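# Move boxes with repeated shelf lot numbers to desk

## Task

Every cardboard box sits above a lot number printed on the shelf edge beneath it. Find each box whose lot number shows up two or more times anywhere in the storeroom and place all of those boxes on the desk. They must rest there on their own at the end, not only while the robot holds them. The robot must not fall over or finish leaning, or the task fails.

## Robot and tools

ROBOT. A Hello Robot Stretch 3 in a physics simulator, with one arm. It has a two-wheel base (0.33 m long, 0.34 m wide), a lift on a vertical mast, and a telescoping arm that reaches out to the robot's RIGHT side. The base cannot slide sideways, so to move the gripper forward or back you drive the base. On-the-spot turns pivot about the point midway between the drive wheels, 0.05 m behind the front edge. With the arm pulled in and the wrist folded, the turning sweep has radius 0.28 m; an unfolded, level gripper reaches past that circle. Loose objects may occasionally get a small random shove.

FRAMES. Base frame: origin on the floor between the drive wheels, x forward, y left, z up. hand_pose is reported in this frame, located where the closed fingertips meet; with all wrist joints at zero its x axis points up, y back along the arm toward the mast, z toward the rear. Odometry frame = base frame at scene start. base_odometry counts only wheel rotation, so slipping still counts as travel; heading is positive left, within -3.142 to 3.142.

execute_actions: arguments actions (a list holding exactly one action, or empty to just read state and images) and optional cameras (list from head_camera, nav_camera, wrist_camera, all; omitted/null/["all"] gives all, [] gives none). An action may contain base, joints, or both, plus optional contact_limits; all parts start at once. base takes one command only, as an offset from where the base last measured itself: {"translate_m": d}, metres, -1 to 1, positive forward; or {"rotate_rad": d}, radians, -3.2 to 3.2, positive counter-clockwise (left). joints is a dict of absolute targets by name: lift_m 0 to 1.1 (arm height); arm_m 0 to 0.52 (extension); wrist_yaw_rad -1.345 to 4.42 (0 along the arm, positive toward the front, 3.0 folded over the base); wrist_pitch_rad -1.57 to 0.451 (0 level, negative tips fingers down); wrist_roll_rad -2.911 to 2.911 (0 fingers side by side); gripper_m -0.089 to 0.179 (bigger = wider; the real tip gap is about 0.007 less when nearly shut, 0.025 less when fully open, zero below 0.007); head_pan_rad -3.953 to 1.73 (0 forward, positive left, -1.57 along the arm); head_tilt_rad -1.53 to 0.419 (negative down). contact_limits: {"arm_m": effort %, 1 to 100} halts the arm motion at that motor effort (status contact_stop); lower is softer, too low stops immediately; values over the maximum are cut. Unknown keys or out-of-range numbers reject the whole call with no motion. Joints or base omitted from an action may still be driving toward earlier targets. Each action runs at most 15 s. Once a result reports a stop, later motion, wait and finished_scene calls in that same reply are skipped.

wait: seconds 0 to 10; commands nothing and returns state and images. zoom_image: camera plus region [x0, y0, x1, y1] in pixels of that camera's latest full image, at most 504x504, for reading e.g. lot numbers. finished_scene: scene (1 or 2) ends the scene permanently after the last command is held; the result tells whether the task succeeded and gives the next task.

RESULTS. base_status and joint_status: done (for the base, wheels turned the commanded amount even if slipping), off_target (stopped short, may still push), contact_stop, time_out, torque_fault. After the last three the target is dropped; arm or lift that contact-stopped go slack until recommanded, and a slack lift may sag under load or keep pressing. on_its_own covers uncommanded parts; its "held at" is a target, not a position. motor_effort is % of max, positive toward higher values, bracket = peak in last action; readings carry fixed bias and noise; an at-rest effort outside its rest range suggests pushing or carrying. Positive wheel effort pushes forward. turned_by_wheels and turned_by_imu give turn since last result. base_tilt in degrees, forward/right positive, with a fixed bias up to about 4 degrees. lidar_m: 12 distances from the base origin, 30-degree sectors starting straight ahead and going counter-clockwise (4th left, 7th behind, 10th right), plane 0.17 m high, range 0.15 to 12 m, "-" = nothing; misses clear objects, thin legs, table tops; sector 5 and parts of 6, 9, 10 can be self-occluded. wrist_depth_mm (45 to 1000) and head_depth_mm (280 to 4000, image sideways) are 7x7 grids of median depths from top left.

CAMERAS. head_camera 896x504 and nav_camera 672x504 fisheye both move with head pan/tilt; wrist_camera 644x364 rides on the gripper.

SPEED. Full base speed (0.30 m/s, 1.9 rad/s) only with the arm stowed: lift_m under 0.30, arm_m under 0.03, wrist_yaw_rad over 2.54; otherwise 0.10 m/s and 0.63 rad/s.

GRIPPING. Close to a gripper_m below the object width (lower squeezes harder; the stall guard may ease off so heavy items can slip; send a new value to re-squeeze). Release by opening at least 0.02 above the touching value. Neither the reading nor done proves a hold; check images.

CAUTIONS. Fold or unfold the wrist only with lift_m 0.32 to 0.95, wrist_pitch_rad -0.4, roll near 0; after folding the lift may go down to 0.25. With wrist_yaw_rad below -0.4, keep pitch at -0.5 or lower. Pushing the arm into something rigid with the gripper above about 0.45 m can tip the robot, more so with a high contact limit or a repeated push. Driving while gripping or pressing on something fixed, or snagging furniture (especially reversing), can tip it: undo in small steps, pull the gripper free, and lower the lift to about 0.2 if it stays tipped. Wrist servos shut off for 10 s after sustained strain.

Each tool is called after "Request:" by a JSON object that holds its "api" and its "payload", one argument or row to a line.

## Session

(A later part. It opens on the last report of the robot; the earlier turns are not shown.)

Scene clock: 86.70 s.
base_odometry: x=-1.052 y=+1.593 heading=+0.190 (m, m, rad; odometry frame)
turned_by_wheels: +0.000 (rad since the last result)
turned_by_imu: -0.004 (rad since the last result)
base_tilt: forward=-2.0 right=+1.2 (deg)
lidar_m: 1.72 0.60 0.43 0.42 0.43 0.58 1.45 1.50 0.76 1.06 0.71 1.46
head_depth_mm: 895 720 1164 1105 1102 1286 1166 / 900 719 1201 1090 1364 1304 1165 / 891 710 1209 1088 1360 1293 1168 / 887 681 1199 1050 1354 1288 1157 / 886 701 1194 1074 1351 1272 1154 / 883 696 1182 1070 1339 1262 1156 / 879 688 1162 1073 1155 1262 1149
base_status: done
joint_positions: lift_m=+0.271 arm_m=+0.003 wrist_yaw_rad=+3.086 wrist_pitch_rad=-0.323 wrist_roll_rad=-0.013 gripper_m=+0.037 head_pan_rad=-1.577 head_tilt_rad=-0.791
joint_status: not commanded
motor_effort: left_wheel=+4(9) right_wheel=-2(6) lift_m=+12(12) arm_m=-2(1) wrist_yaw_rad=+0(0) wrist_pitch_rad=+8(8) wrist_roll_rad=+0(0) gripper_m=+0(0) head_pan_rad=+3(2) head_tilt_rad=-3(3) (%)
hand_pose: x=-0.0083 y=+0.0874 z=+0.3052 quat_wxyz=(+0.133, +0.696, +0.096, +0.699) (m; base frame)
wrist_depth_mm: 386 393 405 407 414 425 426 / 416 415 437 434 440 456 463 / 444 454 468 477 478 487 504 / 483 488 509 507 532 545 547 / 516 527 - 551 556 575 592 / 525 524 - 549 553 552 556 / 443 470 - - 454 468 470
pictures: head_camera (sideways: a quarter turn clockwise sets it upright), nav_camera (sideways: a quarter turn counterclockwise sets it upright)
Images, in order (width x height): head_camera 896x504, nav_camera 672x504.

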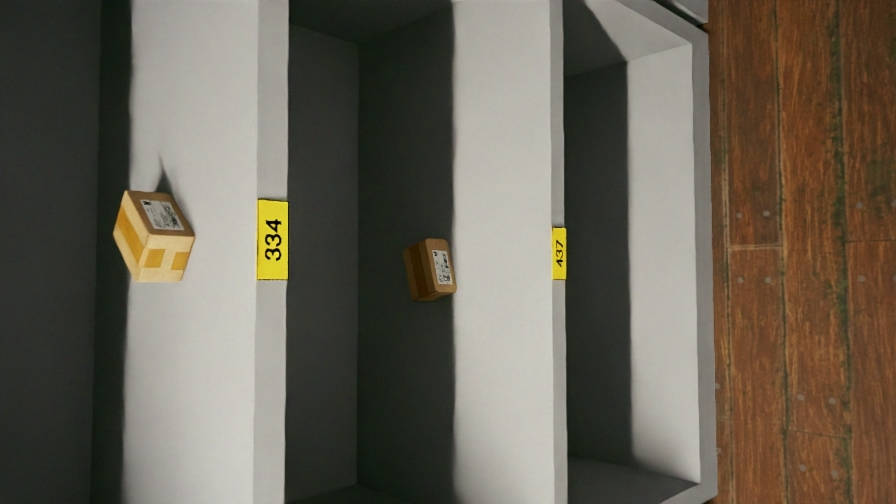

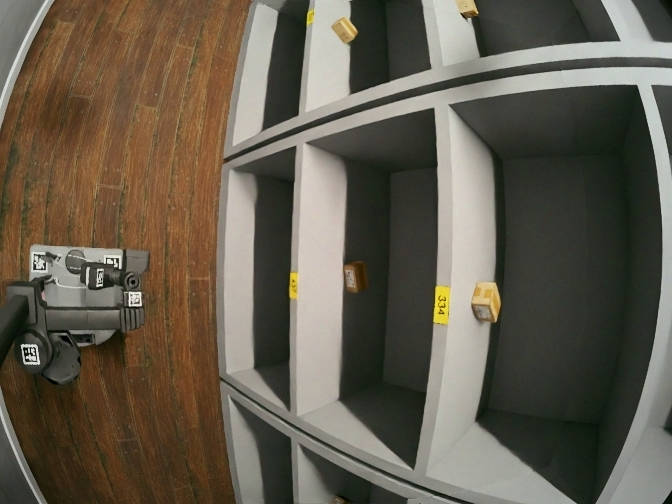

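Request:
{"api": "execute_actions", "payload": {
  "actions": [
    {"base":{"translate_m":-0.5},"joints":{"head_pan_rad":-2.05}}
  ],
  "cameras": ["head_camera","nav_camera"]
}}

Scene clock: 92.77 s.
base_odometry: x=-1.543 y=+1.499 heading=+0.190 (m, m, rad; odometry frame)
turned_by_wheels: +0.000 (rad since the last result)
turned_by_imu: -0.003 (rad since the last result)
base_tilt: forward=-2.2 right=+1.4 (deg)
lidar_m: 1.69 0.59 0.42 0.41 0.42 0.57 0.95 0.98 1.11 0.61 1.10 1.07
head_depth_mm: 1009 1096 1237 1351 1501 1336 1171 / 1068 831 1330 1198 1512 1337 1165 / 1048 750 1352 1146 1454 1330 1157 / 993 738 1309 1083 1463 1321 1163 / 965 701 1259 1077 1419 1293 1157 / 919 692 1205 1069 1353 1260 1148 / 888 690 1156 1042 938 1185 1150
base_status: done
joint_positions: lift_m=+0.271 arm_m=+0.003 wrist_yaw_rad=+3.086 wrist_pitch_rad=-0.323 wrist_roll_rad=-0.013 gripper_m=+0.037 head_pan_rad=-2.043 head_tilt_rad=-0.791
joint_status: all done
motor_effort: left_wheel=+4(9) right_wheel=-2(7) lift_m=+12(11) arm_m=-2(1) wrist_yaw_rad=+1(0) wrist_pitch_rad=+8(8) wrist_roll_rad=+0(1) gripper_m=+0(0) head_pan_rad=-3(28) head_tilt_rad=-3(3) (%)
hand_pose: x=-0.0083 y=+0.0874 z=+0.3052 quat_wxyz=(+0.133, +0.696, +0.096, +0.699) (m; base frame)
wrist_depth_mm: 378 382 398 401 406 417 423 / 404 416 424 428 438 450 459 / 437 447 454 465 477 481 494 / 477 487 498 505 515 535 538 / 503 513 - 547 550 564 582 / 524 522 - 537 551 552 562 / 441 471 - - 462 465 473
pictures: head_camera (sideways: a quarter turn clockwise sets it upright), nav_camera (sideways: a quarter turn counterclockwise sets it upright)
Images, in order (width x height): head_camera 896x504, nav_camera 672x504.

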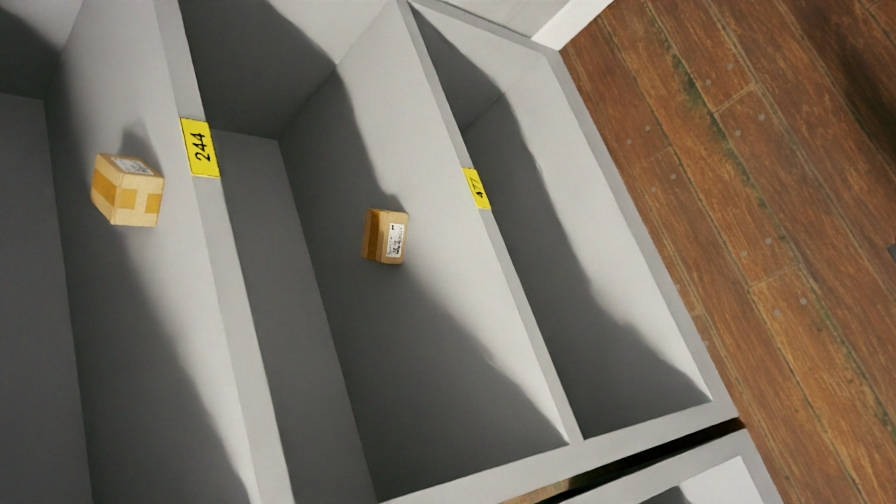

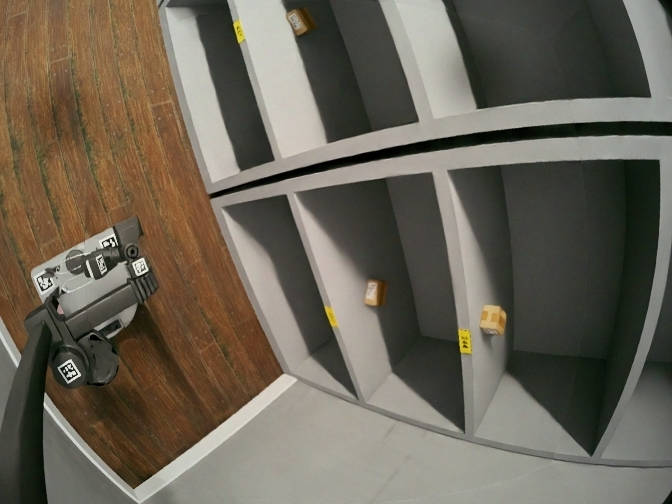

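Request:
{"api": "execute_actions", "payload": {
  "actions": [
    {"base":{"translate_m":1.0},"joints":{"head_pan_rad":-1.57}}
  ],
  "cameras": []
}}

Request:
{"api": "execute_actions", "payload": {
  "actions": [
    {"base":{"translate_m":0.5}}
  ],
  "cameras": []
}}

Request:
{"api": "execute_actions", "payload": {
  "actions": [
    {"joints":{"lift_m":0.5,"wrist_pitch_rad":-0.4}}
  ],
  "cameras": []
}}

Request:
{"api": "execute_actions", "payload": {
  "actions": [
    {"joints":{"wrist_yaw_rad":0,"gripper_m":0.17}}
  ]
}}

Scene clock: 105.27 s.
base_odometry: x=-0.561 y=+1.688 heading=+0.190 (m, m, rad; odometry frame)
turned_by_wheels: +0.000 (rad since the last result)
turned_by_imu: +0.004 (rad since the last result)
base_tilt: forward=-2.1 right=+1.2 (deg)
lidar_m: 1.73 0.61 0.44 0.42 0.44 0.60 1.59 1.14 1.09 0.59 1.08 1.02
head_depth_mm: 892 723 1203 1096 1373 1301 1167 / 872 685 1204 1087 1379 1291 1171 / 510 571 680 851 1038 1282 1164 / 507 582 663 979 997 1274 1162 / 881 701 1186 1073 1347 1265 1158 / 877 694 1179 1072 1342 1274 1154 / 877 688 1177 1068 1339 1255 1148
base_status: done
joint_positions: lift_m=+0.271 arm_m=+0.003 wrist_yaw_rad=+3.086 wrist_pitch_rad=-0.323 wrist_roll_rad=-0.013 gripper_m=+0.037 head_pan_rad=-1.577 head_tilt_rad=-0.791
joint_status: all done
motor_effort: left_wheel=+3(17) right_wheel=-2(3) lift_m=+12(11) arm_m=-2(2) wrist_yaw_rad=+0(0) wrist_pitch_rad=+8(8) wrist_roll_rad=+0(0) gripper_m=+1(1) head_pan_rad=+3(30) head_tilt_rad=-3(3) (%)
hand_pose: x=-0.0083 y=+0.0874 z=+0.3052 quat_wxyz=(+0.133, +0.696, +0.096, +0.699) (m; base frame)
wrist_depth_mm: 399 398 409 415 419 431 437 / 424 428 437 444 451 464 469 / 456 461 476 477 487 495 507 / 493 499 513 520 527 550 553 / 523 531 - 555 568 582 596 / 517 525 - 542 549 549 551 / 446 476 - - 456 466 469
pictures: none
No camera images: the call's "cameras" was empty. Leave "cameras" out to get every camera's image.

Scene clock: 108.60 s.
base_odometry: x=-0.070 y=+1.782 heading=+0.190 (m, m, rad; odometry frame)
turned_by_wheels: +0.000 (rad since the last result)
turned_by_imu: +0.002 (rad since the last result)
base_tilt: forward=-2.1 right=+1.4 (deg)
lidar_m: 1.74 0.62 0.45 0.43 0.44 0.60 1.62 0.84 0.79 1.04 0.67 1.39
head_depth_mm: 892 724 1197 1094 1272 1283 1166 / 881 715 1180 1093 1364 1284 1161 / 879 700 1183 1089 1368 1286 1166 / 877 705 1181 1078 1359 1272 1154 / 870 701 1182 1081 1347 1264 1156 / 874 692 1177 1074 1343 1260 1159 / 867 688 1018 1016 997 1234 1152
base_status: done
joint_positions: lift_m=+0.271 arm_m=+0.003 wrist_yaw_rad=+3.086 wrist_pitch_rad=-0.323 wrist_roll_rad=-0.013 gripper_m=+0.037 head_pan_rad=-1.577 head_tilt_rad=-0.791
joint_status: not commanded
motor_effort: left_wheel=+3(16) right_wheel=-1(3) lift_m=+11(12) arm_m=-2(1) wrist_yaw_rad=+1(0) wrist_pitch_rad=+8(8) wrist_roll_rad=+0(0) gripper_m=+0(0) head_pan_rad=+3(3) head_tilt_rad=-3(3) (%)
hand_pose: x=-0.0083 y=+0.0874 z=+0.3052 quat_wxyz=(+0.133, +0.696, +0.096, +0.699) (m; base frame)
wrist_depth_mm: 401 402 415 417 426 430 434 / 428 437 440 452 461 463 475 / 465 471 480 487 493 503 512 / 501 504 521 537 542 559 557 / 521 541 - 565 579 599 610 / 524 540 - 535 547 554 554 / 446 478 - - 460 465 466
pictures: none
No camera images: the call's "cameras" was empty. Leave "cameras" out to get every camera's image.

Scene clock: 111.53 s.
base_odometry: x=-0.070 y=+1.782 heading=+0.190 (m, m, rad; odometry frame)
turned_by_wheels: +0.000 (rad since the last result)
turned_by_imu: +0.000 (rad since the last result)
base_tilt: forward=-2.0 right=+1.4 (deg)
lidar_m: 1.73 0.62 0.45 0.43 0.44 0.60 1.62 0.84 0.79 1.04 0.67 1.39
head_depth_mm: 889 723 1196 1097 1273 1285 1181 / 880 716 1193 1092 1367 1282 1168 / 874 699 1184 1085 1351 1275 1186 / 875 708 1183 1083 1356 1272 1177 / 877 700 1181 1072 1351 1269 1174 / 873 694 1173 1069 1346 1261 1158 / 872 689 1013 1016 1002 1227 1142
base_status: not commanded
joint_positions: lift_m=+0.499 arm_m=+0.003 wrist_yaw_rad=+3.086 wrist_pitch_rad=-0.415 wrist_roll_rad=-0.013 gripper_m=+0.037 head_pan_rad=-1.577 head_tilt_rad=-0.791
joint_status: all done
motor_effort: left_wheel=+2(2) right_wheel=-1(2) lift_m=+41(42) arm_m=-1(1) wrist_yaw_rad=+0(1) wrist_pitch_rad=+7(8) wrist_roll_rad=+0(0) gripper_m=+0(0) head_pan_rad=+3(3) head_tilt_rad=-3(3) (%)
hand_pose: x=-0.0088 y=+0.0769 z=+0.5126 quat_wxyz=(+0.164, +0.691, +0.128, +0.692) (m; base frame)
wrist_depth_mm: 403 406 417 423 426 435 442 / 442 443 453 457 466 479 476 / 472 486 498 499 519 525 536 / 527 540 - 559 572 584 588 / 597 603 - 633 623 673 680 / 654 664 - 691 710 741 728 / 626 647 625 656 664 669 672
pictures: none
No camera images: the call's "cameras" was empty. Leave "cameras" out to get every camera's image.

Scene clock: 114.07 s.
base_odometry: x=-0.070 y=+1.782 heading=+0.190 (m, m, rad; odometry frame)
turned_by_wheels: +0.000 (rad since the last result)
turned_by_imu: +0.000 (rad since the last result)
base_tilt: forward=-2.2 right=+1.3 (deg)
lidar_m: 1.73 0.61 0.45 0.43 0.44 0.60 1.62 0.84 0.79 1.04 0.67 1.38
head_depth_mm: 888 722 1199 1094 1271 1279 1163 / 884 716 1190 1095 1366 1278 1167 / 877 703 1177 1089 1363 1285 1189 / 880 708 1179 1083 1360 1273 - / 875 703 1172 1076 1352 1271 1155 / 872 695 1175 1069 1335 1259 1160 / 872 689 1012 1016 998 1230 1149
base_status: not commanded
joint_positions: lift_m=+0.499 arm_m=+0.003 wrist_yaw_rad=+0.002 wrist_pitch_rad=-0.415 wrist_roll_rad=-0.013 gripper_m=+0.170 head_pan_rad=-1.577 head_tilt_rad=-0.791
joint_status: all done
motor_effort: left_wheel=+2(2) right_wheel=-1(1) lift_m=+41(41) arm_m=-2(2) wrist_yaw_rad=+0(2) wrist_pitch_rad=+7(7) wrist_roll_rad=+0(0) gripper_m=+0(95) head_pan_rad=+3(3) head_tilt_rad=-3(3) (%)
hand_pose: x=-0.0211 y=-0.3723 z=+0.5126 quat_wxyz=(+0.697, +0.147, -0.687, -0.144) (m; base frame)
wrist_depth_mm: 399 520 607 630 501 680 548 / 341 340 341 345 357 367 377 / 406 598 840 843 844 790 539 / 424 601 918 926 903 845 576 / 455 660 786 804 818 775 562 / 607 658 647 673 670 675 543 / 609 605 605 609 609 609 610
pictures: head_camera (sideways: a quarter turn clockwise sets it upright), nav_camera (sideways: a quarter turn counterclockwise sets it upright), wrist_camera
Images, in order (width x height): head_camera 896x504, nav_camera 672x504, wrist_camera 644x364.

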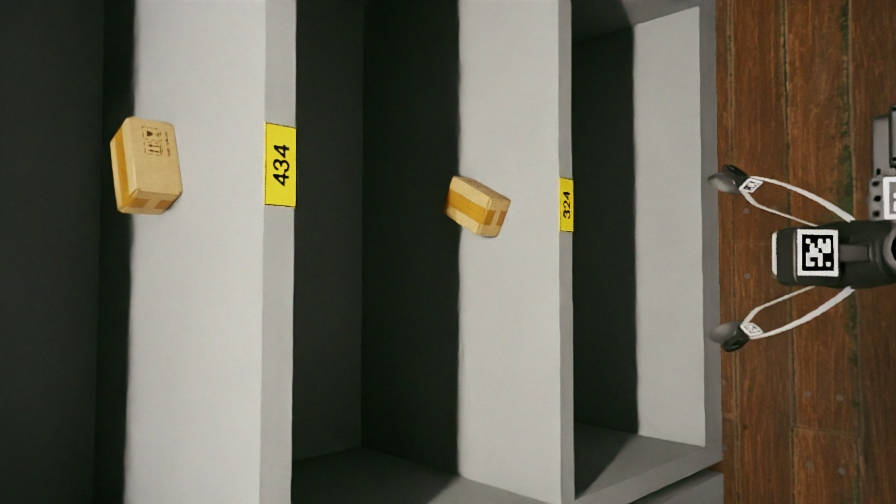

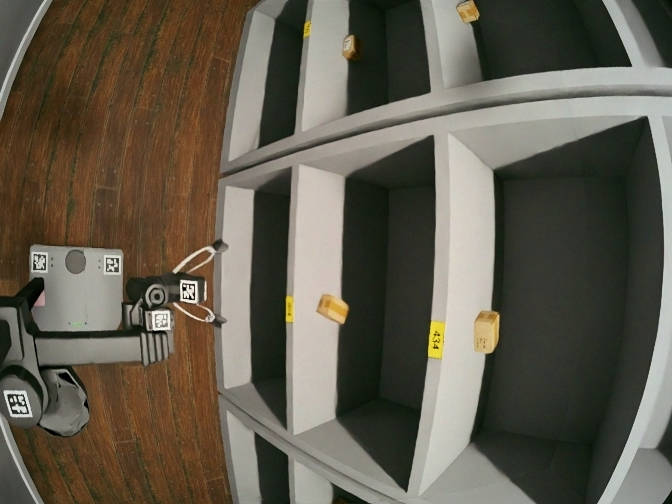

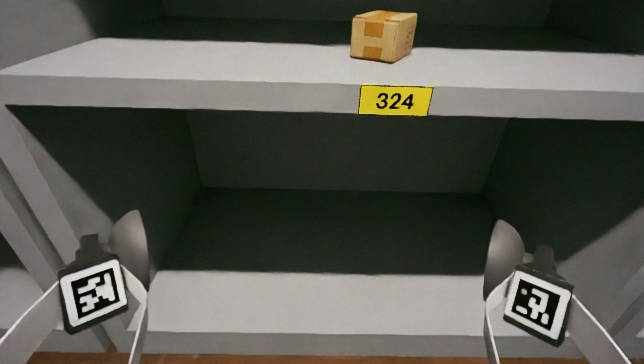

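Request:
{"api": "execute_actions", "payload": {
  "actions": [
    {"base":{"translate_m":-0.08},"joints":{"wrist_pitch_rad":0,"lift_m":0.4}}
  ],
  "cameras": ["head_camera","wrist_camera"]
}}

Scene clock: 120.97 s.
base_odometry: x=-0.149 y=+1.767 heading=+0.190 (m, m, rad; odometry frame)
turned_by_wheels: +0.000 (rad since the last result)
turned_by_imu: -0.001 (rad since the last result)
base_tilt: forward=-2.2 right=+1.4 (deg)
lidar_m: 1.73 0.61 0.45 0.43 0.44 0.60 1.62 1.50 0.74 1.05 0.71 1.46
head_depth_mm: 889 722 1137 1081 1073 1286 1170 / 879 716 1187 1092 1364 1278 1164 / 880 712 1185 1081 1357 1284 1163 / 884 703 1184 1075 1352 1278 1204 / 877 701 1181 1078 1354 1263 1154 / 871 695 1171 1071 1346 1262 1150 / 870 687 1170 1066 1193 1256 1151
base_status: done
joint_positions: lift_m=+0.401 arm_m=+0.003 wrist_yaw_rad=+0.001 wrist_pitch_rad=-0.026 wrist_roll_rad=-0.013 gripper_m=+0.170 head_pan_rad=-1.577 head_tilt_rad=-0.791
joint_status: all done
motor_effort: left_wheel=+3(7) right_wheel=-1(4) lift_m=+13(34) arm_m=-2(2) wrist_yaw_rad=+0(0) wrist_pitch_rad=+12(14) wrist_roll_rad=+1(0) gripper_m=+0(0) head_pan_rad=+3(3) head_tilt_rad=-3(3) (%)
hand_pose: x=-0.0211 y=-0.4031 z=+0.5088 quat_wxyz=(+0.712, +0.010, -0.702, -0.009) (m; base frame)
wrist_depth_mm: 500 710 717 719 739 715 481 / 505 739 754 760 757 718 484 / 459 640 751 441 752 662 482 / 462 345 345 347 348 352 357 / 496 828 829 841 820 727 474 / 478 827 835 850 870 820 450 / 527 693 728 726 744 688 441
pictures: head_camera (sideways: a quarter turn clockwise sets it upright), wrist_camera
Images, in order (width x height): head_camera 896x504, wrist_camera 644x364.

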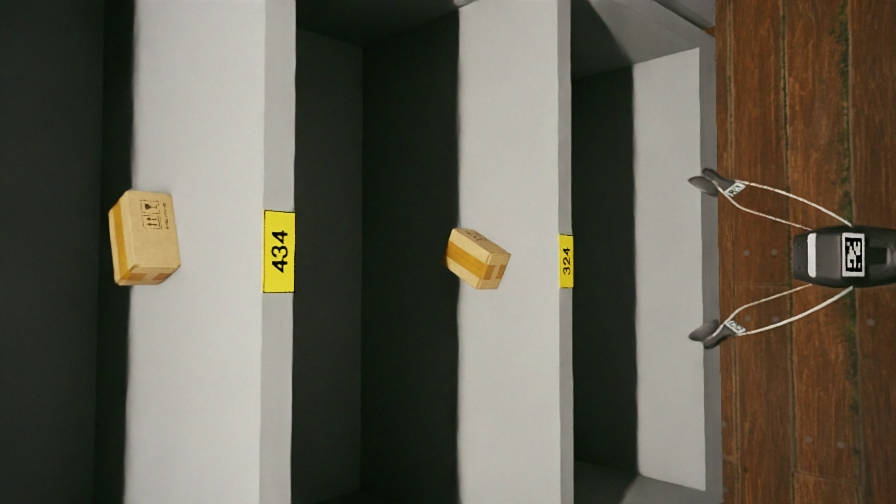

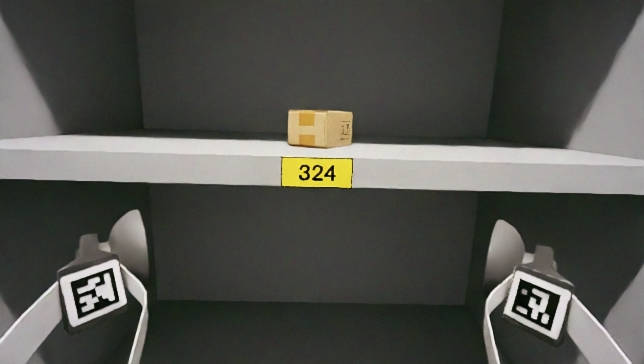

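Request:
{"api": "execute_actions", "payload": {
  "actions": [
    {"joints":{"lift_m":0.47,"arm_m":0.12}}
  ],
  "cameras": ["wrist_camera"]
}}

Scene clock: 128.33 s.
base_odometry: x=-0.149 y=+1.767 heading=+0.190 (m, m, rad; odometry frame)
turned_by_wheels: +0.000 (rad since the last result)
turned_by_imu: +0.000 (rad since the last result)
base_tilt: forward=-2.0 right=+1.1 (deg)
lidar_m: 1.73 0.61 0.44 0.43 0.44 0.60 1.62 1.50 0.74 1.04 0.71 1.46
head_depth_mm: 892 719 1138 1076 1069 1281 1166 / 885 714 1195 1094 1369 1274 1177 / 879 710 1187 1083 1360 1296 - / 879 701 1185 1078 1354 1323 1136 / 874 701 1179 1074 1346 1254 1154 / 871 695 1181 1072 1342 1261 1149 / 872 688 1162 1069 1195 1260 1154
base_status: not commanded
joint_positions: lift_m=+0.469 arm_m=+0.120 wrist_yaw_rad=+0.001 wrist_pitch_rad=-0.024 wrist_roll_rad=-0.013 gripper_m=+0.170 head_pan_rad=-1.577 head_tilt_rad=-0.791
joint_status: all done
motor_effort: left_wheel=+3(3) right_wheel=-1(1) lift_m=+41(43) arm_m=+2(1) wrist_yaw_rad=-1(1) wrist_pitch_rad=+12(12) wrist_roll_rad=+0(0) gripper_m=+0(1) head_pan_rad=+3(3) head_tilt_rad=-3(3) (%)
hand_pose: x=-0.0213 y=-0.5202 z=+0.5777 quat_wxyz=(+0.712, +0.009, -0.702, -0.009) (m; base frame)
wrist_depth_mm: 510 616 625 620 619 631 479 / 507 634 638 650 651 643 474 / 502 652 644 665 667 661 476 / 466 510 532 360 577 589 462 / 293 321 303 309 317 353 333 / 238 244 243 246 247 247 249 / 530 742 738 748 788 714 440
pictures: wrist_camera
Images, in order (width x height): wrist_camera 644x364.

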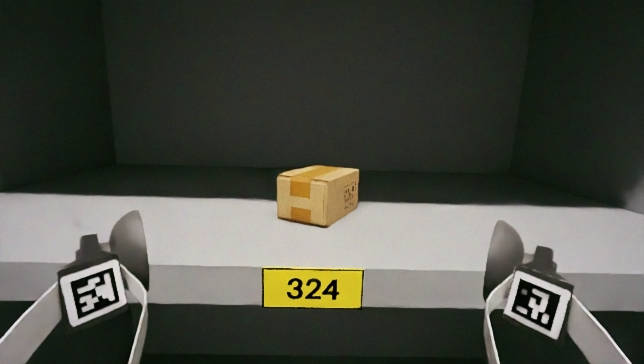

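Request:
{"api": "execute_actions", "payload": {
  "actions": [
    {"joints":{"lift_m":0.462,"arm_m":0.28}}
  ],
  "cameras": ["wrist_camera","head_camera"]
}}

Scene clock: 134.80 s.
base_odometry: x=-0.149 y=+1.767 heading=+0.190 (m, m, rad; odometry frame)
turned_by_wheels: +0.000 (rad since the last result)
turned_by_imu: -0.001 (rad since the last result)
base_tilt: forward=-2.1 right=+1.3 (deg)
lidar_m: 1.73 0.61 0.45 0.43 0.44 0.60 1.61 1.50 0.74 1.04 0.71 1.46
head_depth_mm: 888 723 1139 1079 1072 1275 1173 / 884 718 1197 1088 1363 1282 1171 / 881 710 1185 1084 970 1276 1159 / 874 700 1185 1079 968 1274 1159 / 871 700 1176 1070 1348 1264 1152 / 871 696 1175 1069 1346 1268 1151 / 875 690 1168 1063 1194 1253 1151
base_status: not commanded
joint_positions: lift_m=+0.463 arm_m=+0.280 wrist_yaw_rad=+0.000 wrist_pitch_rad=-0.024 wrist_roll_rad=-0.013 gripper_m=+0.170 head_pan_rad=-1.577 head_tilt_rad=-0.791
joint_status: all done
motor_effort: left_wheel=+2(2) right_wheel=-1(1) lift_m=+12(35) arm_m=+2(3) wrist_yaw_rad=-1(0) wrist_pitch_rad=+12(11) wrist_roll_rad=+0(1) gripper_m=+0(0) head_pan_rad=+3(3) head_tilt_rad=-3(3) (%)
hand_pose: x=-0.0213 y=-0.6802 z=+0.5711 quat_wxyz=(+0.712, +0.009, -0.702, -0.009) (m; base frame)
wrist_depth_mm: 472 471 475 485 480 482 474 / 480 487 489 498 492 502 481 / 494 506 504 505 516 522 474 / 454 473 490 523 517 529 453 / 274 299 241 171 295 329 309 / - 196 187 171 205 208 212 / 144 151 153 155 157 155 161
pictures: head_camera (sideways: a quarter turn clockwise sets it upright), wrist_camera
Images, in order (width x height): head_camera 896x504, wrist_camera 644x364.

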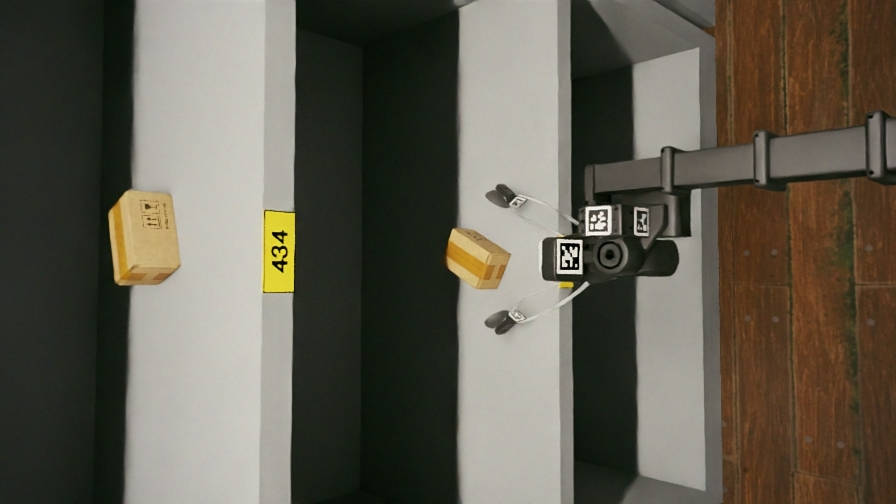

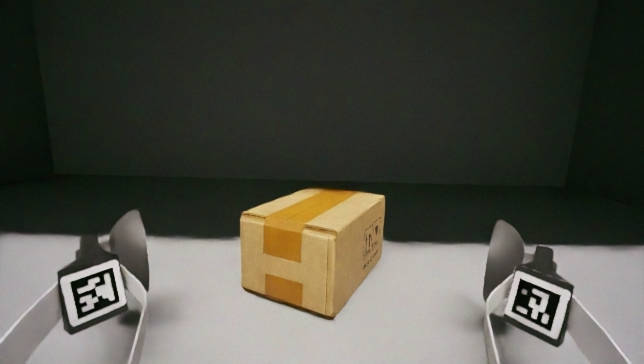

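Request:
{"api": "execute_actions", "payload": {
  "actions": [
    {"joints":{"arm_m":0.305}}
  ],
  "cameras": []
}}

Request:
{"api": "execute_actions", "payload": {
  "actions": [
    {"joints":{"gripper_m":0.02}}
  ],
  "cameras": ["wrist_camera"]
}}

Request:
{"api": "execute_actions", "payload": {
  "actions": [
    {"joints":{"lift_m":0.5}}
  ],
  "cameras": ["wrist_camera"]
}}

Scene clock: 141.33 s.
base_odometry: x=-0.149 y=+1.767 heading=+0.190 (m, m, rad; odometry frame)
turned_by_wheels: +0.000 (rad since the last result)
turned_by_imu: +0.000 (rad since the last result)
base_tilt: forward=-2.1 right=+1.4 (deg)
lidar_m: 1.74 0.61 0.45 0.43 0.44 0.60 1.61 1.50 0.74 1.04 0.71 1.46
head_depth_mm: 890 723 1132 1077 1075 1280 1173 / 883 716 1185 1088 1358 1278 1167 / 882 710 1184 1085 961 1274 1160 / 876 699 1183 1081 971 1273 1159 / 875 700 1188 1071 1339 1270 1162 / 876 694 1169 1067 1339 1270 1153 / 873 687 1168 1067 1190 1252 1148
base_status: not commanded
joint_positions: lift_m=+0.463 arm_m=+0.305 wrist_yaw_rad=+0.000 wrist_pitch_rad=-0.024 wrist_roll_rad=-0.013 gripper_m=+0.170 head_pan_rad=-1.577 head_tilt_rad=-0.791
joint_status: all done
motor_effort: left_wheel=+3(3) right_wheel=+0(1) lift_m=+12(12) arm_m=+2(4) wrist_yaw_rad=+0(0) wrist_pitch_rad=+11(12) wrist_roll_rad=+1(0) gripper_m=+1(0) head_pan_rad=+3(3) head_tilt_rad=-4(3) (%)
hand_pose: x=-0.0213 y=-0.7052 z=+0.5711 quat_wxyz=(+0.712, +0.009, -0.702, -0.009) (m; base frame)
wrist_depth_mm: 450 455 453 457 455 457 450 / 457 464 460 468 469 468 466 / 471 482 484 481 485 488 471 / 454 475 491 497 492 500 450 / 273 299 241 152 271 329 311 / - 195 162 144 204 207 215 / 143 151 153 147 157 155 159
pictures: none
No camera images: the call's "cameras" was empty. Leave "cameras" out to get every camera's image.

Scene clock: 143.33 s.
base_odometry: x=-0.149 y=+1.767 heading=+0.190 (m, m, rad; odometry frame)
turned_by_wheels: +0.000 (rad since the last result)
turned_by_imu: +0.000 (rad since the last result)
base_tilt: forward=-2.1 right=+1.3 (deg)
lidar_m: 1.73 0.61 0.45 0.43 0.44 0.60 1.61 1.50 0.74 1.05 0.71 1.46
head_depth_mm: 889 721 1138 1073 1079 1276 1164 / 881 715 1189 1089 1358 1277 1167 / 879 709 1184 1088 955 1269 1160 / 875 699 1183 1084 972 1274 1161 / 872 699 1176 1074 1349 1264 1154 / 876 695 1174 1073 1347 1269 1152 / 871 688 1174 1063 1197 1257 1151
base_status: not commanded
joint_positions: lift_m=+0.463 arm_m=+0.305 wrist_yaw_rad=+0.001 wrist_pitch_rad=-0.024 wrist_roll_rad=-0.013 gripper_m=+0.021 head_pan_rad=-1.577 head_tilt_rad=-0.791
joint_status: all done
motor_effort: left_wheel=+2(2) right_wheel=-1(2) lift_m=+11(11) arm_m=+2(2) wrist_yaw_rad=+0(0) wrist_pitch_rad=+12(12) wrist_roll_rad=+0(1) gripper_m=-22(97) head_pan_rad=+3(3) head_tilt_rad=-3(3) (%)
hand_pose: x=-0.0212 y=-0.7052 z=+0.5711 quat_wxyz=(+0.712, +0.009, -0.702, -0.008) (m; base frame)
wrist_depth_mm: 449 456 458 459 455 460 458 / 462 470 468 471 464 470 465 / 477 475 487 482 484 494 471 / 452 473 486 487 492 491 452 / 273 277 308 153 299 305 311 / 193 197 163 149 156 209 211 / 150 151 153 148 155 159 160
pictures: wrist_camera
Images, in order (width x height): wrist_camera 644x364.

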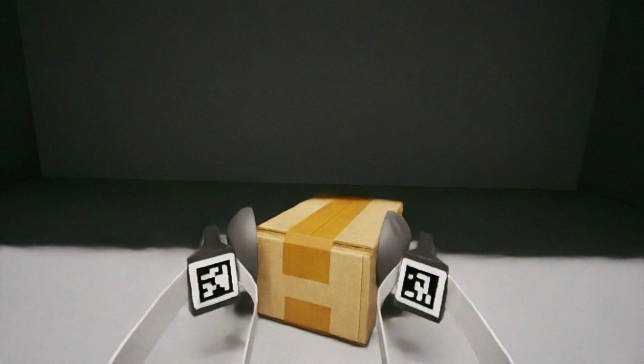

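Scene clock: 144.50 s.
base_odometry: x=-0.149 y=+1.767 heading=+0.190 (m, m, rad; odometry frame)
turned_by_wheels: +0.000 (rad since the last result)
turned_by_imu: +0.000 (rad since the last result)
base_tilt: forward=-2.1 right=+1.3 (deg)
lidar_m: 1.73 0.61 0.45 0.43 0.44 0.60 1.62 1.50 0.74 1.04 0.71 1.47
head_depth_mm: 890 718 1140 1072 1072 1277 1171 / 879 716 1191 1092 1358 1281 1190 / 882 708 1185 1090 972 1271 1168 / 877 703 1181 1019 - 1270 1162 / 876 699 1177 1074 1355 1266 1158 / 871 694 1174 1075 1342 1272 1152 / 868 687 1172 1062 1197 1261 1147
base_status: not commanded
joint_positions: lift_m=+0.499 arm_m=+0.305 wrist_yaw_rad=+0.001 wrist_pitch_rad=-0.032 wrist_roll_rad=-0.013 gripper_m=+0.021 head_pan_rad=-1.577 head_tilt_rad=-0.791
joint_status: all done
motor_effort: left_wheel=+3(3) right_wheel=-1(2) lift_m=+40(42) arm_m=+1(1) wrist_yaw_rad=-2(0) wrist_pitch_rad=+15(15) wrist_roll_rad=+0(0) gripper_m=-22(22) head_pan_rad=+3(3) head_tilt_rad=-3(3) (%)
hand_pose: x=-0.0212 y=-0.7050 z=+0.6058 quat_wxyz=(+0.712, +0.012, -0.702, -0.011) (m; base frame)
wrist_depth_mm: 452 444 457 458 457 455 454 / 460 468 465 470 467 471 466 / 476 485 479 480 494 490 479 / 483 491 499 497 503 513 473 / 353 364 402 153 384 398 406 / 256 258 163 150 156 275 279 / 199 200 201 187 206 212 212
pictures: wrist_camera
Images, in order (width x height): wrist_camera 644x364.

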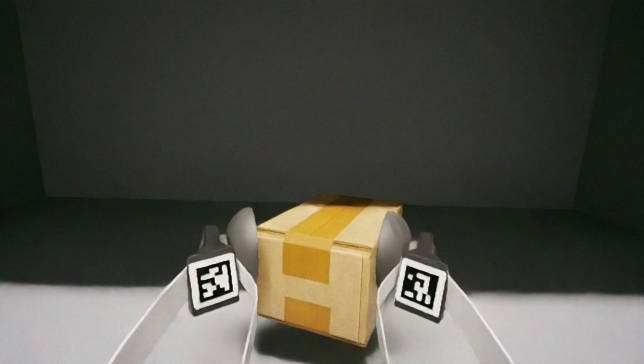

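Request:
{"api": "execute_actions", "payload": {
  "actions": [
    {"joints":{"arm_m":0.0,"gripper_m":0.005}}
  ],
  "cameras": []
}}

Request:
{"api": "execute_actions", "payload": {
  "actions": [
    {"base":{"translate_m":0.3},"joints":{"wrist_pitch_rad":-0.4,"wrist_yaw_rad":2.8}}
  ],
  "cameras": ["head_camera","wrist_camera"]
}}

Request:
{"api": "execute_actions", "payload": {
  "actions": [
    {"base":{"translate_m":0.25},"joints":{"lift_m":0.28,"head_tilt_rad":-1.2}}
  ],
  "cameras": ["head_camera","wrist_camera"]
}}

Scene clock: 156.60 s.
base_odometry: x=-0.149 y=+1.767 heading=+0.190 (m, m, rad; odometry frame)
turned_by_wheels: +0.000 (rad since the last result)
turned_by_imu: -0.001 (rad since the last result)
base_tilt: forward=-2.1 right=+1.5 (deg)
lidar_m: 1.72 0.61 0.45 0.43 0.44 0.60 1.61 1.50 0.74 1.04 0.71 1.46
head_depth_mm: 888 720 1132 1077 1078 1286 1173 / 881 716 1191 1088 1368 1288 1168 / 878 709 1190 1084 1362 1282 1181 / 878 702 1188 1079 969 1248 - / 874 699 1176 1073 1351 1261 1155 / 871 694 1174 1072 1338 1270 1149 / 870 690 1172 1067 1197 1256 1145
base_status: not commanded
joint_positions: lift_m=+0.499 arm_m=+0.003 wrist_yaw_rad=+0.000 wrist_pitch_rad=-0.033 wrist_roll_rad=-0.013 gripper_m=+0.020 head_pan_rad=-1.577 head_tilt_rad=-0.791
joint_status: gripper_m off_target (ended at +0.020, target +0.005); the others done
joint sent to its limit — the command would take arm_m past its lower limit, so that joint was sent only as far as its limit.
on_its_own: gripper_m is held at +0.018, not at your +0.005, by its stall guard, which is not easing now
motor_effort: left_wheel=+3(3) right_wheel=-1(1) lift_m=+42(41) arm_m=-4(6) wrist_yaw_rad=+1(1) wrist_pitch_rad=+15(16) wrist_roll_rad=+0(0) gripper_m=-23(89) head_pan_rad=+3(3) head_tilt_rad=-3(3) (%)
hand_pose: x=-0.0214 y=-0.4031 z=+0.6055 quat_wxyz=(+0.712, +0.012, -0.702, -0.012) (m; base frame)
wrist_depth_mm: 500 716 722 736 729 711 480 / 506 738 742 741 764 708 474 / 506 743 773 775 786 710 471 / 495 608 639 671 684 621 470 / 353 367 401 153 390 398 411 / 521 712 162 149 156 649 453 / 517 707 848 794 861 638 467
pictures: none
No camera images: the call's "cameras" was empty. Leave "cameras" out to get every camera's image.

Scene clock: 160.60 s.
base_odometry: x=+0.146 y=+1.824 heading=+0.190 (m, m, rad; odometry frame)
turned_by_wheels: +0.000 (rad since the last result)
turned_by_imu: +0.001 (rad since the last result)
base_tilt: forward=-2.0 right=+1.1 (deg)
lidar_m: 1.73 0.62 0.45 0.43 0.45 0.61 1.64 0.95 1.06 0.59 0.61 1.19
head_depth_mm: 890 721 1197 1093 1370 1290 1168 / 881 716 1185 1091 1366 1282 1163 / 879 712 1186 1083 1356 1276 1178 / 873 707 1179 1082 1359 1276 1177 / 860 700 1005 1024 1008 1263 1174 / 514 568 663 772 987 1267 1153 / 500 566 646 1036 1342 1257 1155
base_status: done
joint_positions: lift_m=+0.499 arm_m=+0.003 wrist_yaw_rad=+2.798 wrist_pitch_rad=-0.426 wrist_roll_rad=-0.013 gripper_m=+0.020 head_pan_rad=-1.577 head_tilt_rad=-0.791
joint_status: all done
on_its_own: gripper_m is held at +0.018, not at your +0.005, by its stall guard, which is not easing now
motor_effort: left_wheel=+2(9) right_wheel=-1(2) lift_m=+40(42) arm_m=-3(4) wrist_yaw_rad=+1(4) wrist_pitch_rad=+12(13) wrist_roll_rad=+0(0) gripper_m=-23(22) head_pan_rad=+2(3) head_tilt_rad=-4(3) (%)
hand_pose: x=+0.0539 y=+0.0625 z=+0.5101 quat_wxyz=(+0.266, +0.702, +0.031, +0.660) (m; base frame)
wrist_depth_mm: 365 385 421 460 507 560 633 / - 418 453 507 563 637 719 / - 448 493 553 615 718 835 / - 496 540 602 697 814 968 / - 554 573 153 802 872 925 / 527 - 163 148 157 756 779 / 580 - 635 616 654 668 672
pictures: head_camera (sideways: a quarter turn clockwise sets it upright), wrist_camera
Images, in order (width x height): head_camera 896x504, wrist_camera 644x364.

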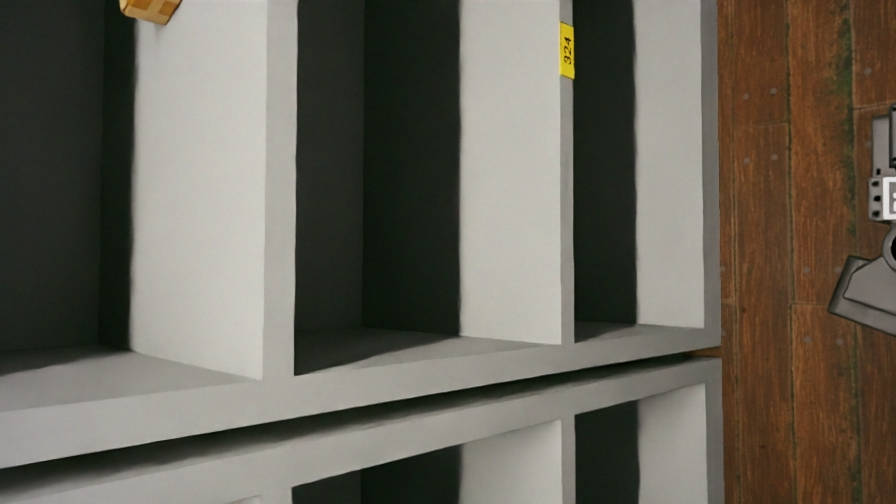

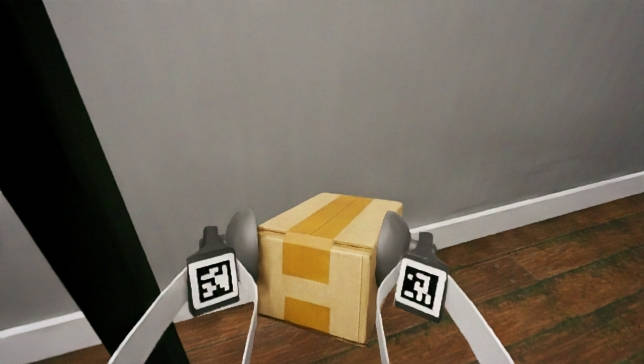

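Scene clock: 164.43 s.
base_odometry: x=+0.391 y=+1.871 heading=+0.190 (m, m, rad; odometry frame)
turned_by_wheels: +0.000 (rad since the last result)
turned_by_imu: +0.001 (rad since the last result)
base_tilt: forward=-2.1 right=+1.3 (deg)
lidar_m: 1.74 0.62 0.45 0.43 0.45 0.61 1.65 1.16 1.08 0.59 1.08 0.98
head_depth_mm: 1056 975 1391 1370 1289 1205 1124 / 607 958 1385 1370 1293 1215 - / 609 761 1014 1362 1294 - - / 1021 946 1017 1360 1304 - - / 1031 961 1381 1346 1287 1188 879 / 1027 954 1372 1343 1275 1183 1101 / 1033 938 1370 1336 1280 1177 1101
base_status: done
joint_positions: lift_m=+0.281 arm_m=+0.003 wrist_yaw_rad=+2.799 wrist_pitch_rad=-0.427 wrist_roll_rad=-0.013 gripper_m=+0.020 head_pan_rad=-1.576 head_tilt_rad=-1.185
joint_status: all done
on_its_own: gripper_m is held at +0.018, not at your +0.005, by its stall guard, which is not easing now
motor_effort: left_wheel=+3(15) right_wheel=-1(5) lift_m=+13(36) arm_m=-3(3) wrist_yaw_rad=+0(1) wrist_pitch_rad=+13(13) wrist_roll_rad=+0(0) gripper_m=-22(22) head_pan_rad=+2(3) head_tilt_rad=-5(21) (%)
hand_pose: x=+0.0537 y=+0.0625 z=+0.2913 quat_wxyz=(+0.266, +0.702, +0.032, +0.660) (m; base frame)
wrist_depth_mm: 367 389 416 458 505 559 643 / - 419 456 497 570 635 715 / - 456 496 551 618 704 823 / - 498 534 590 658 742 753 / - 529 548 154 593 598 613 / 476 - - 149 157 505 507 / 435 - - 161 429 435 437
pictures: head_camera (sideways: a quarter turn clockwise sets it upright), wrist_camera
Images, in order (width x height): head_camera 896x504, wrist_camera 644x364.

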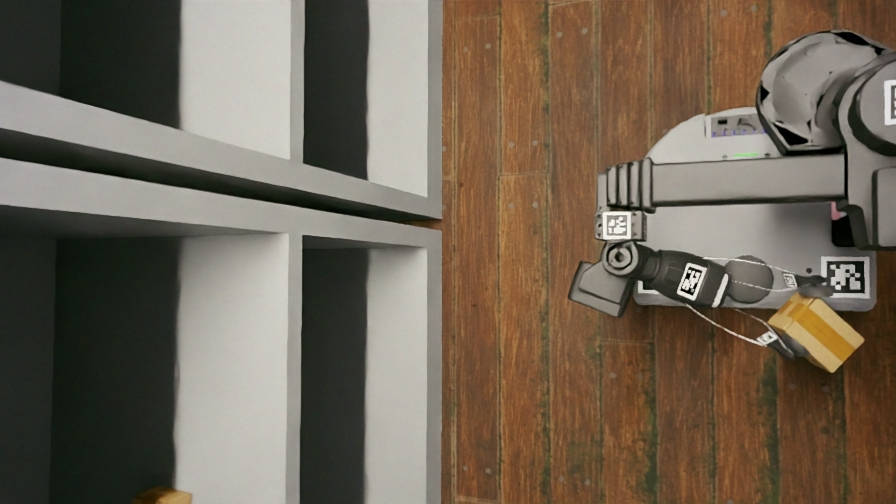

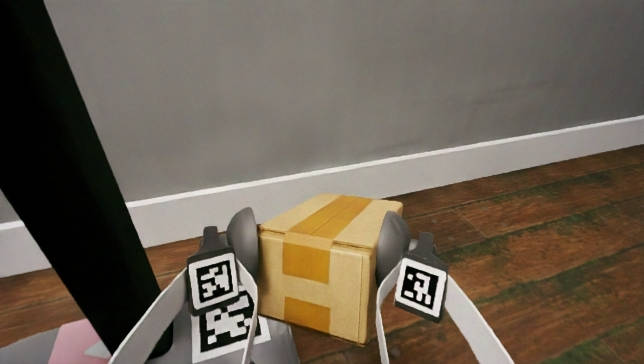

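Request:
{"api": "execute_actions", "payload": {
  "actions": [
    {"base":{"translate_m":1.0}}
  ],
  "cameras": []
}}

Request:
{"api": "execute_actions", "payload": {
  "actions": [
    {"base":{"translate_m":0.28}}
  ],
  "cameras": []
}}

Request:
{"api": "execute_actions", "payload": {
  "actions": [
    {"base":{"rotate_rad":-1.58},"joints":{"head_pan_rad":0,"head_tilt_rad":-0.7}}
  ],
  "cameras": []
}}

Request:
{"api": "execute_actions", "payload": {
  "actions": [
    {"base":{"translate_m":1.0}}
  ],
  "cameras": ["nav_camera"]
}}

Scene clock: 175.67 s.
base_odometry: x=+1.373 y=+2.060 heading=+0.190 (m, m, rad; odometry frame)
turned_by_wheels: +0.000 (rad since the last result)
turned_by_imu: +0.004 (rad since the last result)
base_tilt: forward=-2.1 right=+1.3 (deg)
lidar_m: 0.84 0.62 0.46 0.44 0.45 0.62 1.70 1.21 0.61 0.72 1.20 0.87
head_depth_mm: 598 963 1390 1369 1299 1212 1134 / 752 813 1008 1363 1295 1218 - / 1818 1324 1308 1359 1306 - - / 1840 1670 1508 1388 1289 - - / 1847 1636 1513 1380 1288 1184 877 / 1807 1639 1501 1383 1274 1183 1102 / 1805 1636 1498 1375 1269 1178 1106
base_status: done
joint_positions: lift_m=+0.281 arm_m=+0.003 wrist_yaw_rad=+2.799 wrist_pitch_rad=-0.427 wrist_roll_rad=-0.013 gripper_m=+0.020 head_pan_rad=-1.576 head_tilt_rad=-1.185
joint_status: not commanded
on_its_own: gripper_m is held at +0.018, not at your +0.005, by its stall guard, which is not easing now
motor_effort: left_wheel=+1(15) right_wheel=+0(3) lift_m=+12(12) arm_m=-3(3) wrist_yaw_rad=+2(1) wrist_pitch_rad=+13(13) wrist_roll_rad=+0(1) gripper_m=-21(23) head_pan_rad=+3(3) head_tilt_rad=-5(5) (%)
hand_pose: x=+0.0537 y=+0.0625 z=+0.2913 quat_wxyz=(+0.266, +0.702, +0.032, +0.660) (m; base frame)
wrist_depth_mm: 369 391 428 464 507 569 625 / - 423 462 512 570 633 692 / - 459 504 562 623 719 708 / - 502 549 594 676 730 711 / - 533 560 153 591 610 603 / 473 - - 149 157 503 503 / 435 - - 160 432 431 433
pictures: none
No camera images: the call's "cameras" was empty. Leave "cameras" out to get every camera's image.

Scene clock: 178.37 s.
base_odometry: x=+1.648 y=+2.113 heading=+0.190 (m, m, rad; odometry frame)
turned_by_wheels: +0.000 (rad since the last result)
turned_by_imu: +0.001 (rad since the last result)
base_tilt: forward=-2.2 right=+1.4 (deg)
lidar_m: 0.56 0.58 0.46 0.44 0.46 0.62 1.71 1.47 0.75 2.20 0.79 0.58
head_depth_mm: 1880 1390 1302 1383 1307 1209 1133 / 1850 1683 1534 1411 1292 1218 - / 1856 1673 1523 1386 1293 - - / 1853 1674 1499 1383 1297 - - / 1830 1649 1518 1382 1284 1189 877 / 1810 1638 1509 1380 1275 1182 1105 / 1760 1622 1502 1371 1264 1187 1104
base_status: done
joint_positions: lift_m=+0.281 arm_m=+0.003 wrist_yaw_rad=+2.799 wrist_pitch_rad=-0.427 wrist_roll_rad=-0.013 gripper_m=+0.020 head_pan_rad=-1.576 head_tilt_rad=-1.185
joint_status: not commanded
on_its_own: gripper_m is held at +0.018, not at your +0.005, by its stall guard, which is not easing now
motor_effort: left_wheel=+0(14) right_wheel=+0(3) lift_m=+13(12) arm_m=-4(3) wrist_yaw_rad=+1(1) wrist_pitch_rad=+13(13) wrist_roll_rad=+1(0) gripper_m=-22(22) head_pan_rad=+3(3) head_tilt_rad=-5(4) (%)
hand_pose: x=+0.0537 y=+0.0625 z=+0.2913 quat_wxyz=(+0.266, +0.702, +0.032, +0.660) (m; base frame)
wrist_depth_mm: 374 391 424 464 519 555 452 / - 425 464 509 569 593 468 / - 460 506 561 631 630 476 / - 504 555 597 676 628 493 / - 538 550 153 588 598 494 / 477 - - 148 157 506 477 / 443 - - 161 431 434 440
pictures: none
No camera images: the call's "cameras" was empty. Leave "cameras" out to get every camera's image.

Scene clock: 180.53 s.
base_odometry: x=+1.648 y=+2.113 heading=-1.390 (m, m, rad; odometry frame)
turned_by_wheels: -1.580 (rad since the last result)
turned_by_imu: -1.569 (rad since the last result)
base_tilt: forward=-2.1 right=+1.4 (deg)
lidar_m: 2.30 0.80 0.58 0.56 0.58 0.46 0.44 0.46 0.62 1.62 1.47 0.75
head_depth_mm: 2816 3240 2758 1225 1236 1244 1206 / 2862 3211 2753 2083 1665 1395 1209 / 2916 3285 2708 2059 1664 1390 1201 / 2863 3271 2685 2032 1639 1391 1190 / 2947 3224 2663 2045 1644 1379 1195 / 2832 3132 2591 2020 1640 1373 1189 / 2017 2012 2006 1874 1632 1370 1185
base_status: done
joint_positions: lift_m=+0.281 arm_m=+0.003 wrist_yaw_rad=+2.799 wrist_pitch_rad=-0.427 wrist_roll_rad=-0.013 gripper_m=+0.020 head_pan_rad=-0.007 head_tilt_rad=-0.705
joint_status: all done
on_its_own: gripper_m is held at +0.018, not at your +0.005, by its stall guard, which is not easing now
motor_effort: left_wheel=+4(17) right_wheel=-1(6) lift_m=+12(12) arm_m=-3(3) wrist_yaw_rad=+1(1) wrist_pitch_rad=+13(13) wrist_roll_rad=+0(0) gripper_m=-23(23) head_pan_rad=+3(45) head_tilt_rad=+2(22) (%)
hand_pose: x=+0.0537 y=+0.0624 z=+0.2913 quat_wxyz=(+0.266, +0.702, +0.032, +0.660) (m; base frame)
wrist_depth_mm: 457 485 526 577 640 707 800 / - 522 577 627 712 802 927 / - 558 623 696 777 869 950 / - 618 670 705 738 743 764 / - 568 603 153 593 598 607 / 484 - - 148 157 502 507 / 440 - - 161 430 435 433
pictures: none
No camera images: the call's "cameras" was empty. Leave "cameras" out to get every camera's image.

Scene clock: 185.47 s.
base_odometry: x=+1.828 y=+1.129 heading=-1.389 (m, m, rad; odometry frame)
turned_by_wheels: +0.000 (rad since the last result)
turned_by_imu: +0.004 (rad since the last result)
base_tilt: forward=-2.0 right=+1.4 (deg)
lidar_m: 2.31 0.82 0.60 0.57 0.59 0.80 1.45 1.50 0.48 0.46 2.72 2.02
head_depth_mm: 2040 2030 2452 2078 1664 1401 1211 / 2031 2278 2513 2085 1675 1398 1198 / 2029 2261 2493 2045 1658 1386 1201 / 2011 2244 2475 2054 1653 1380 1191 / 1999 2259 2474 2034 1652 1390 1188 / 1990 2239 2473 2027 1639 1382 1190 / 1929 2025 2026 1893 1623 1370 1184
base_status: done
joint_positions: lift_m=+0.281 arm_m=+0.003 wrist_yaw_rad=+2.799 wrist_pitch_rad=-0.427 wrist_roll_rad=-0.013 gripper_m=+0.020 head_pan_rad=-0.007 head_tilt_rad=-0.704
joint_status: not commanded
on_its_own: gripper_m is held at +0.018, not at your +0.005, by its stall guard, which is not easing now
motor_effort: left_wheel=+2(16) right_wheel=-2(4) lift_m=+12(13) arm_m=-3(3) wrist_yaw_rad=+2(0) wrist_pitch_rad=+13(13) wrist_roll_rad=+0(0) gripper_m=-21(22) head_pan_rad=+3(3) head_tilt_rad=+1(1) (%)
hand_pose: x=+0.0537 y=+0.0624 z=+0.2913 quat_wxyz=(+0.266, +0.702, +0.032, +0.660) (m; base frame)
wrist_depth_mm: 474 493 538 593 650 723 826 / - 534 581 644 701 824 924 / - 576 639 711 797 874 941 / - 612 658 717 731 749 767 / - 571 600 153 597 598 610 / 476 - - 149 157 496 509 / 445 - - 160 423 433 443
pictures: nav_camera (sideways: a quarter turn counterclockwise sets it upright)
Images, in order (width x height): nav_camera 672x504.

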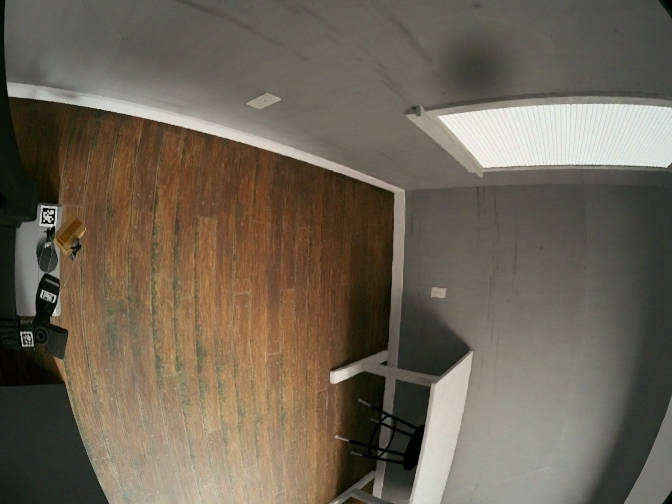

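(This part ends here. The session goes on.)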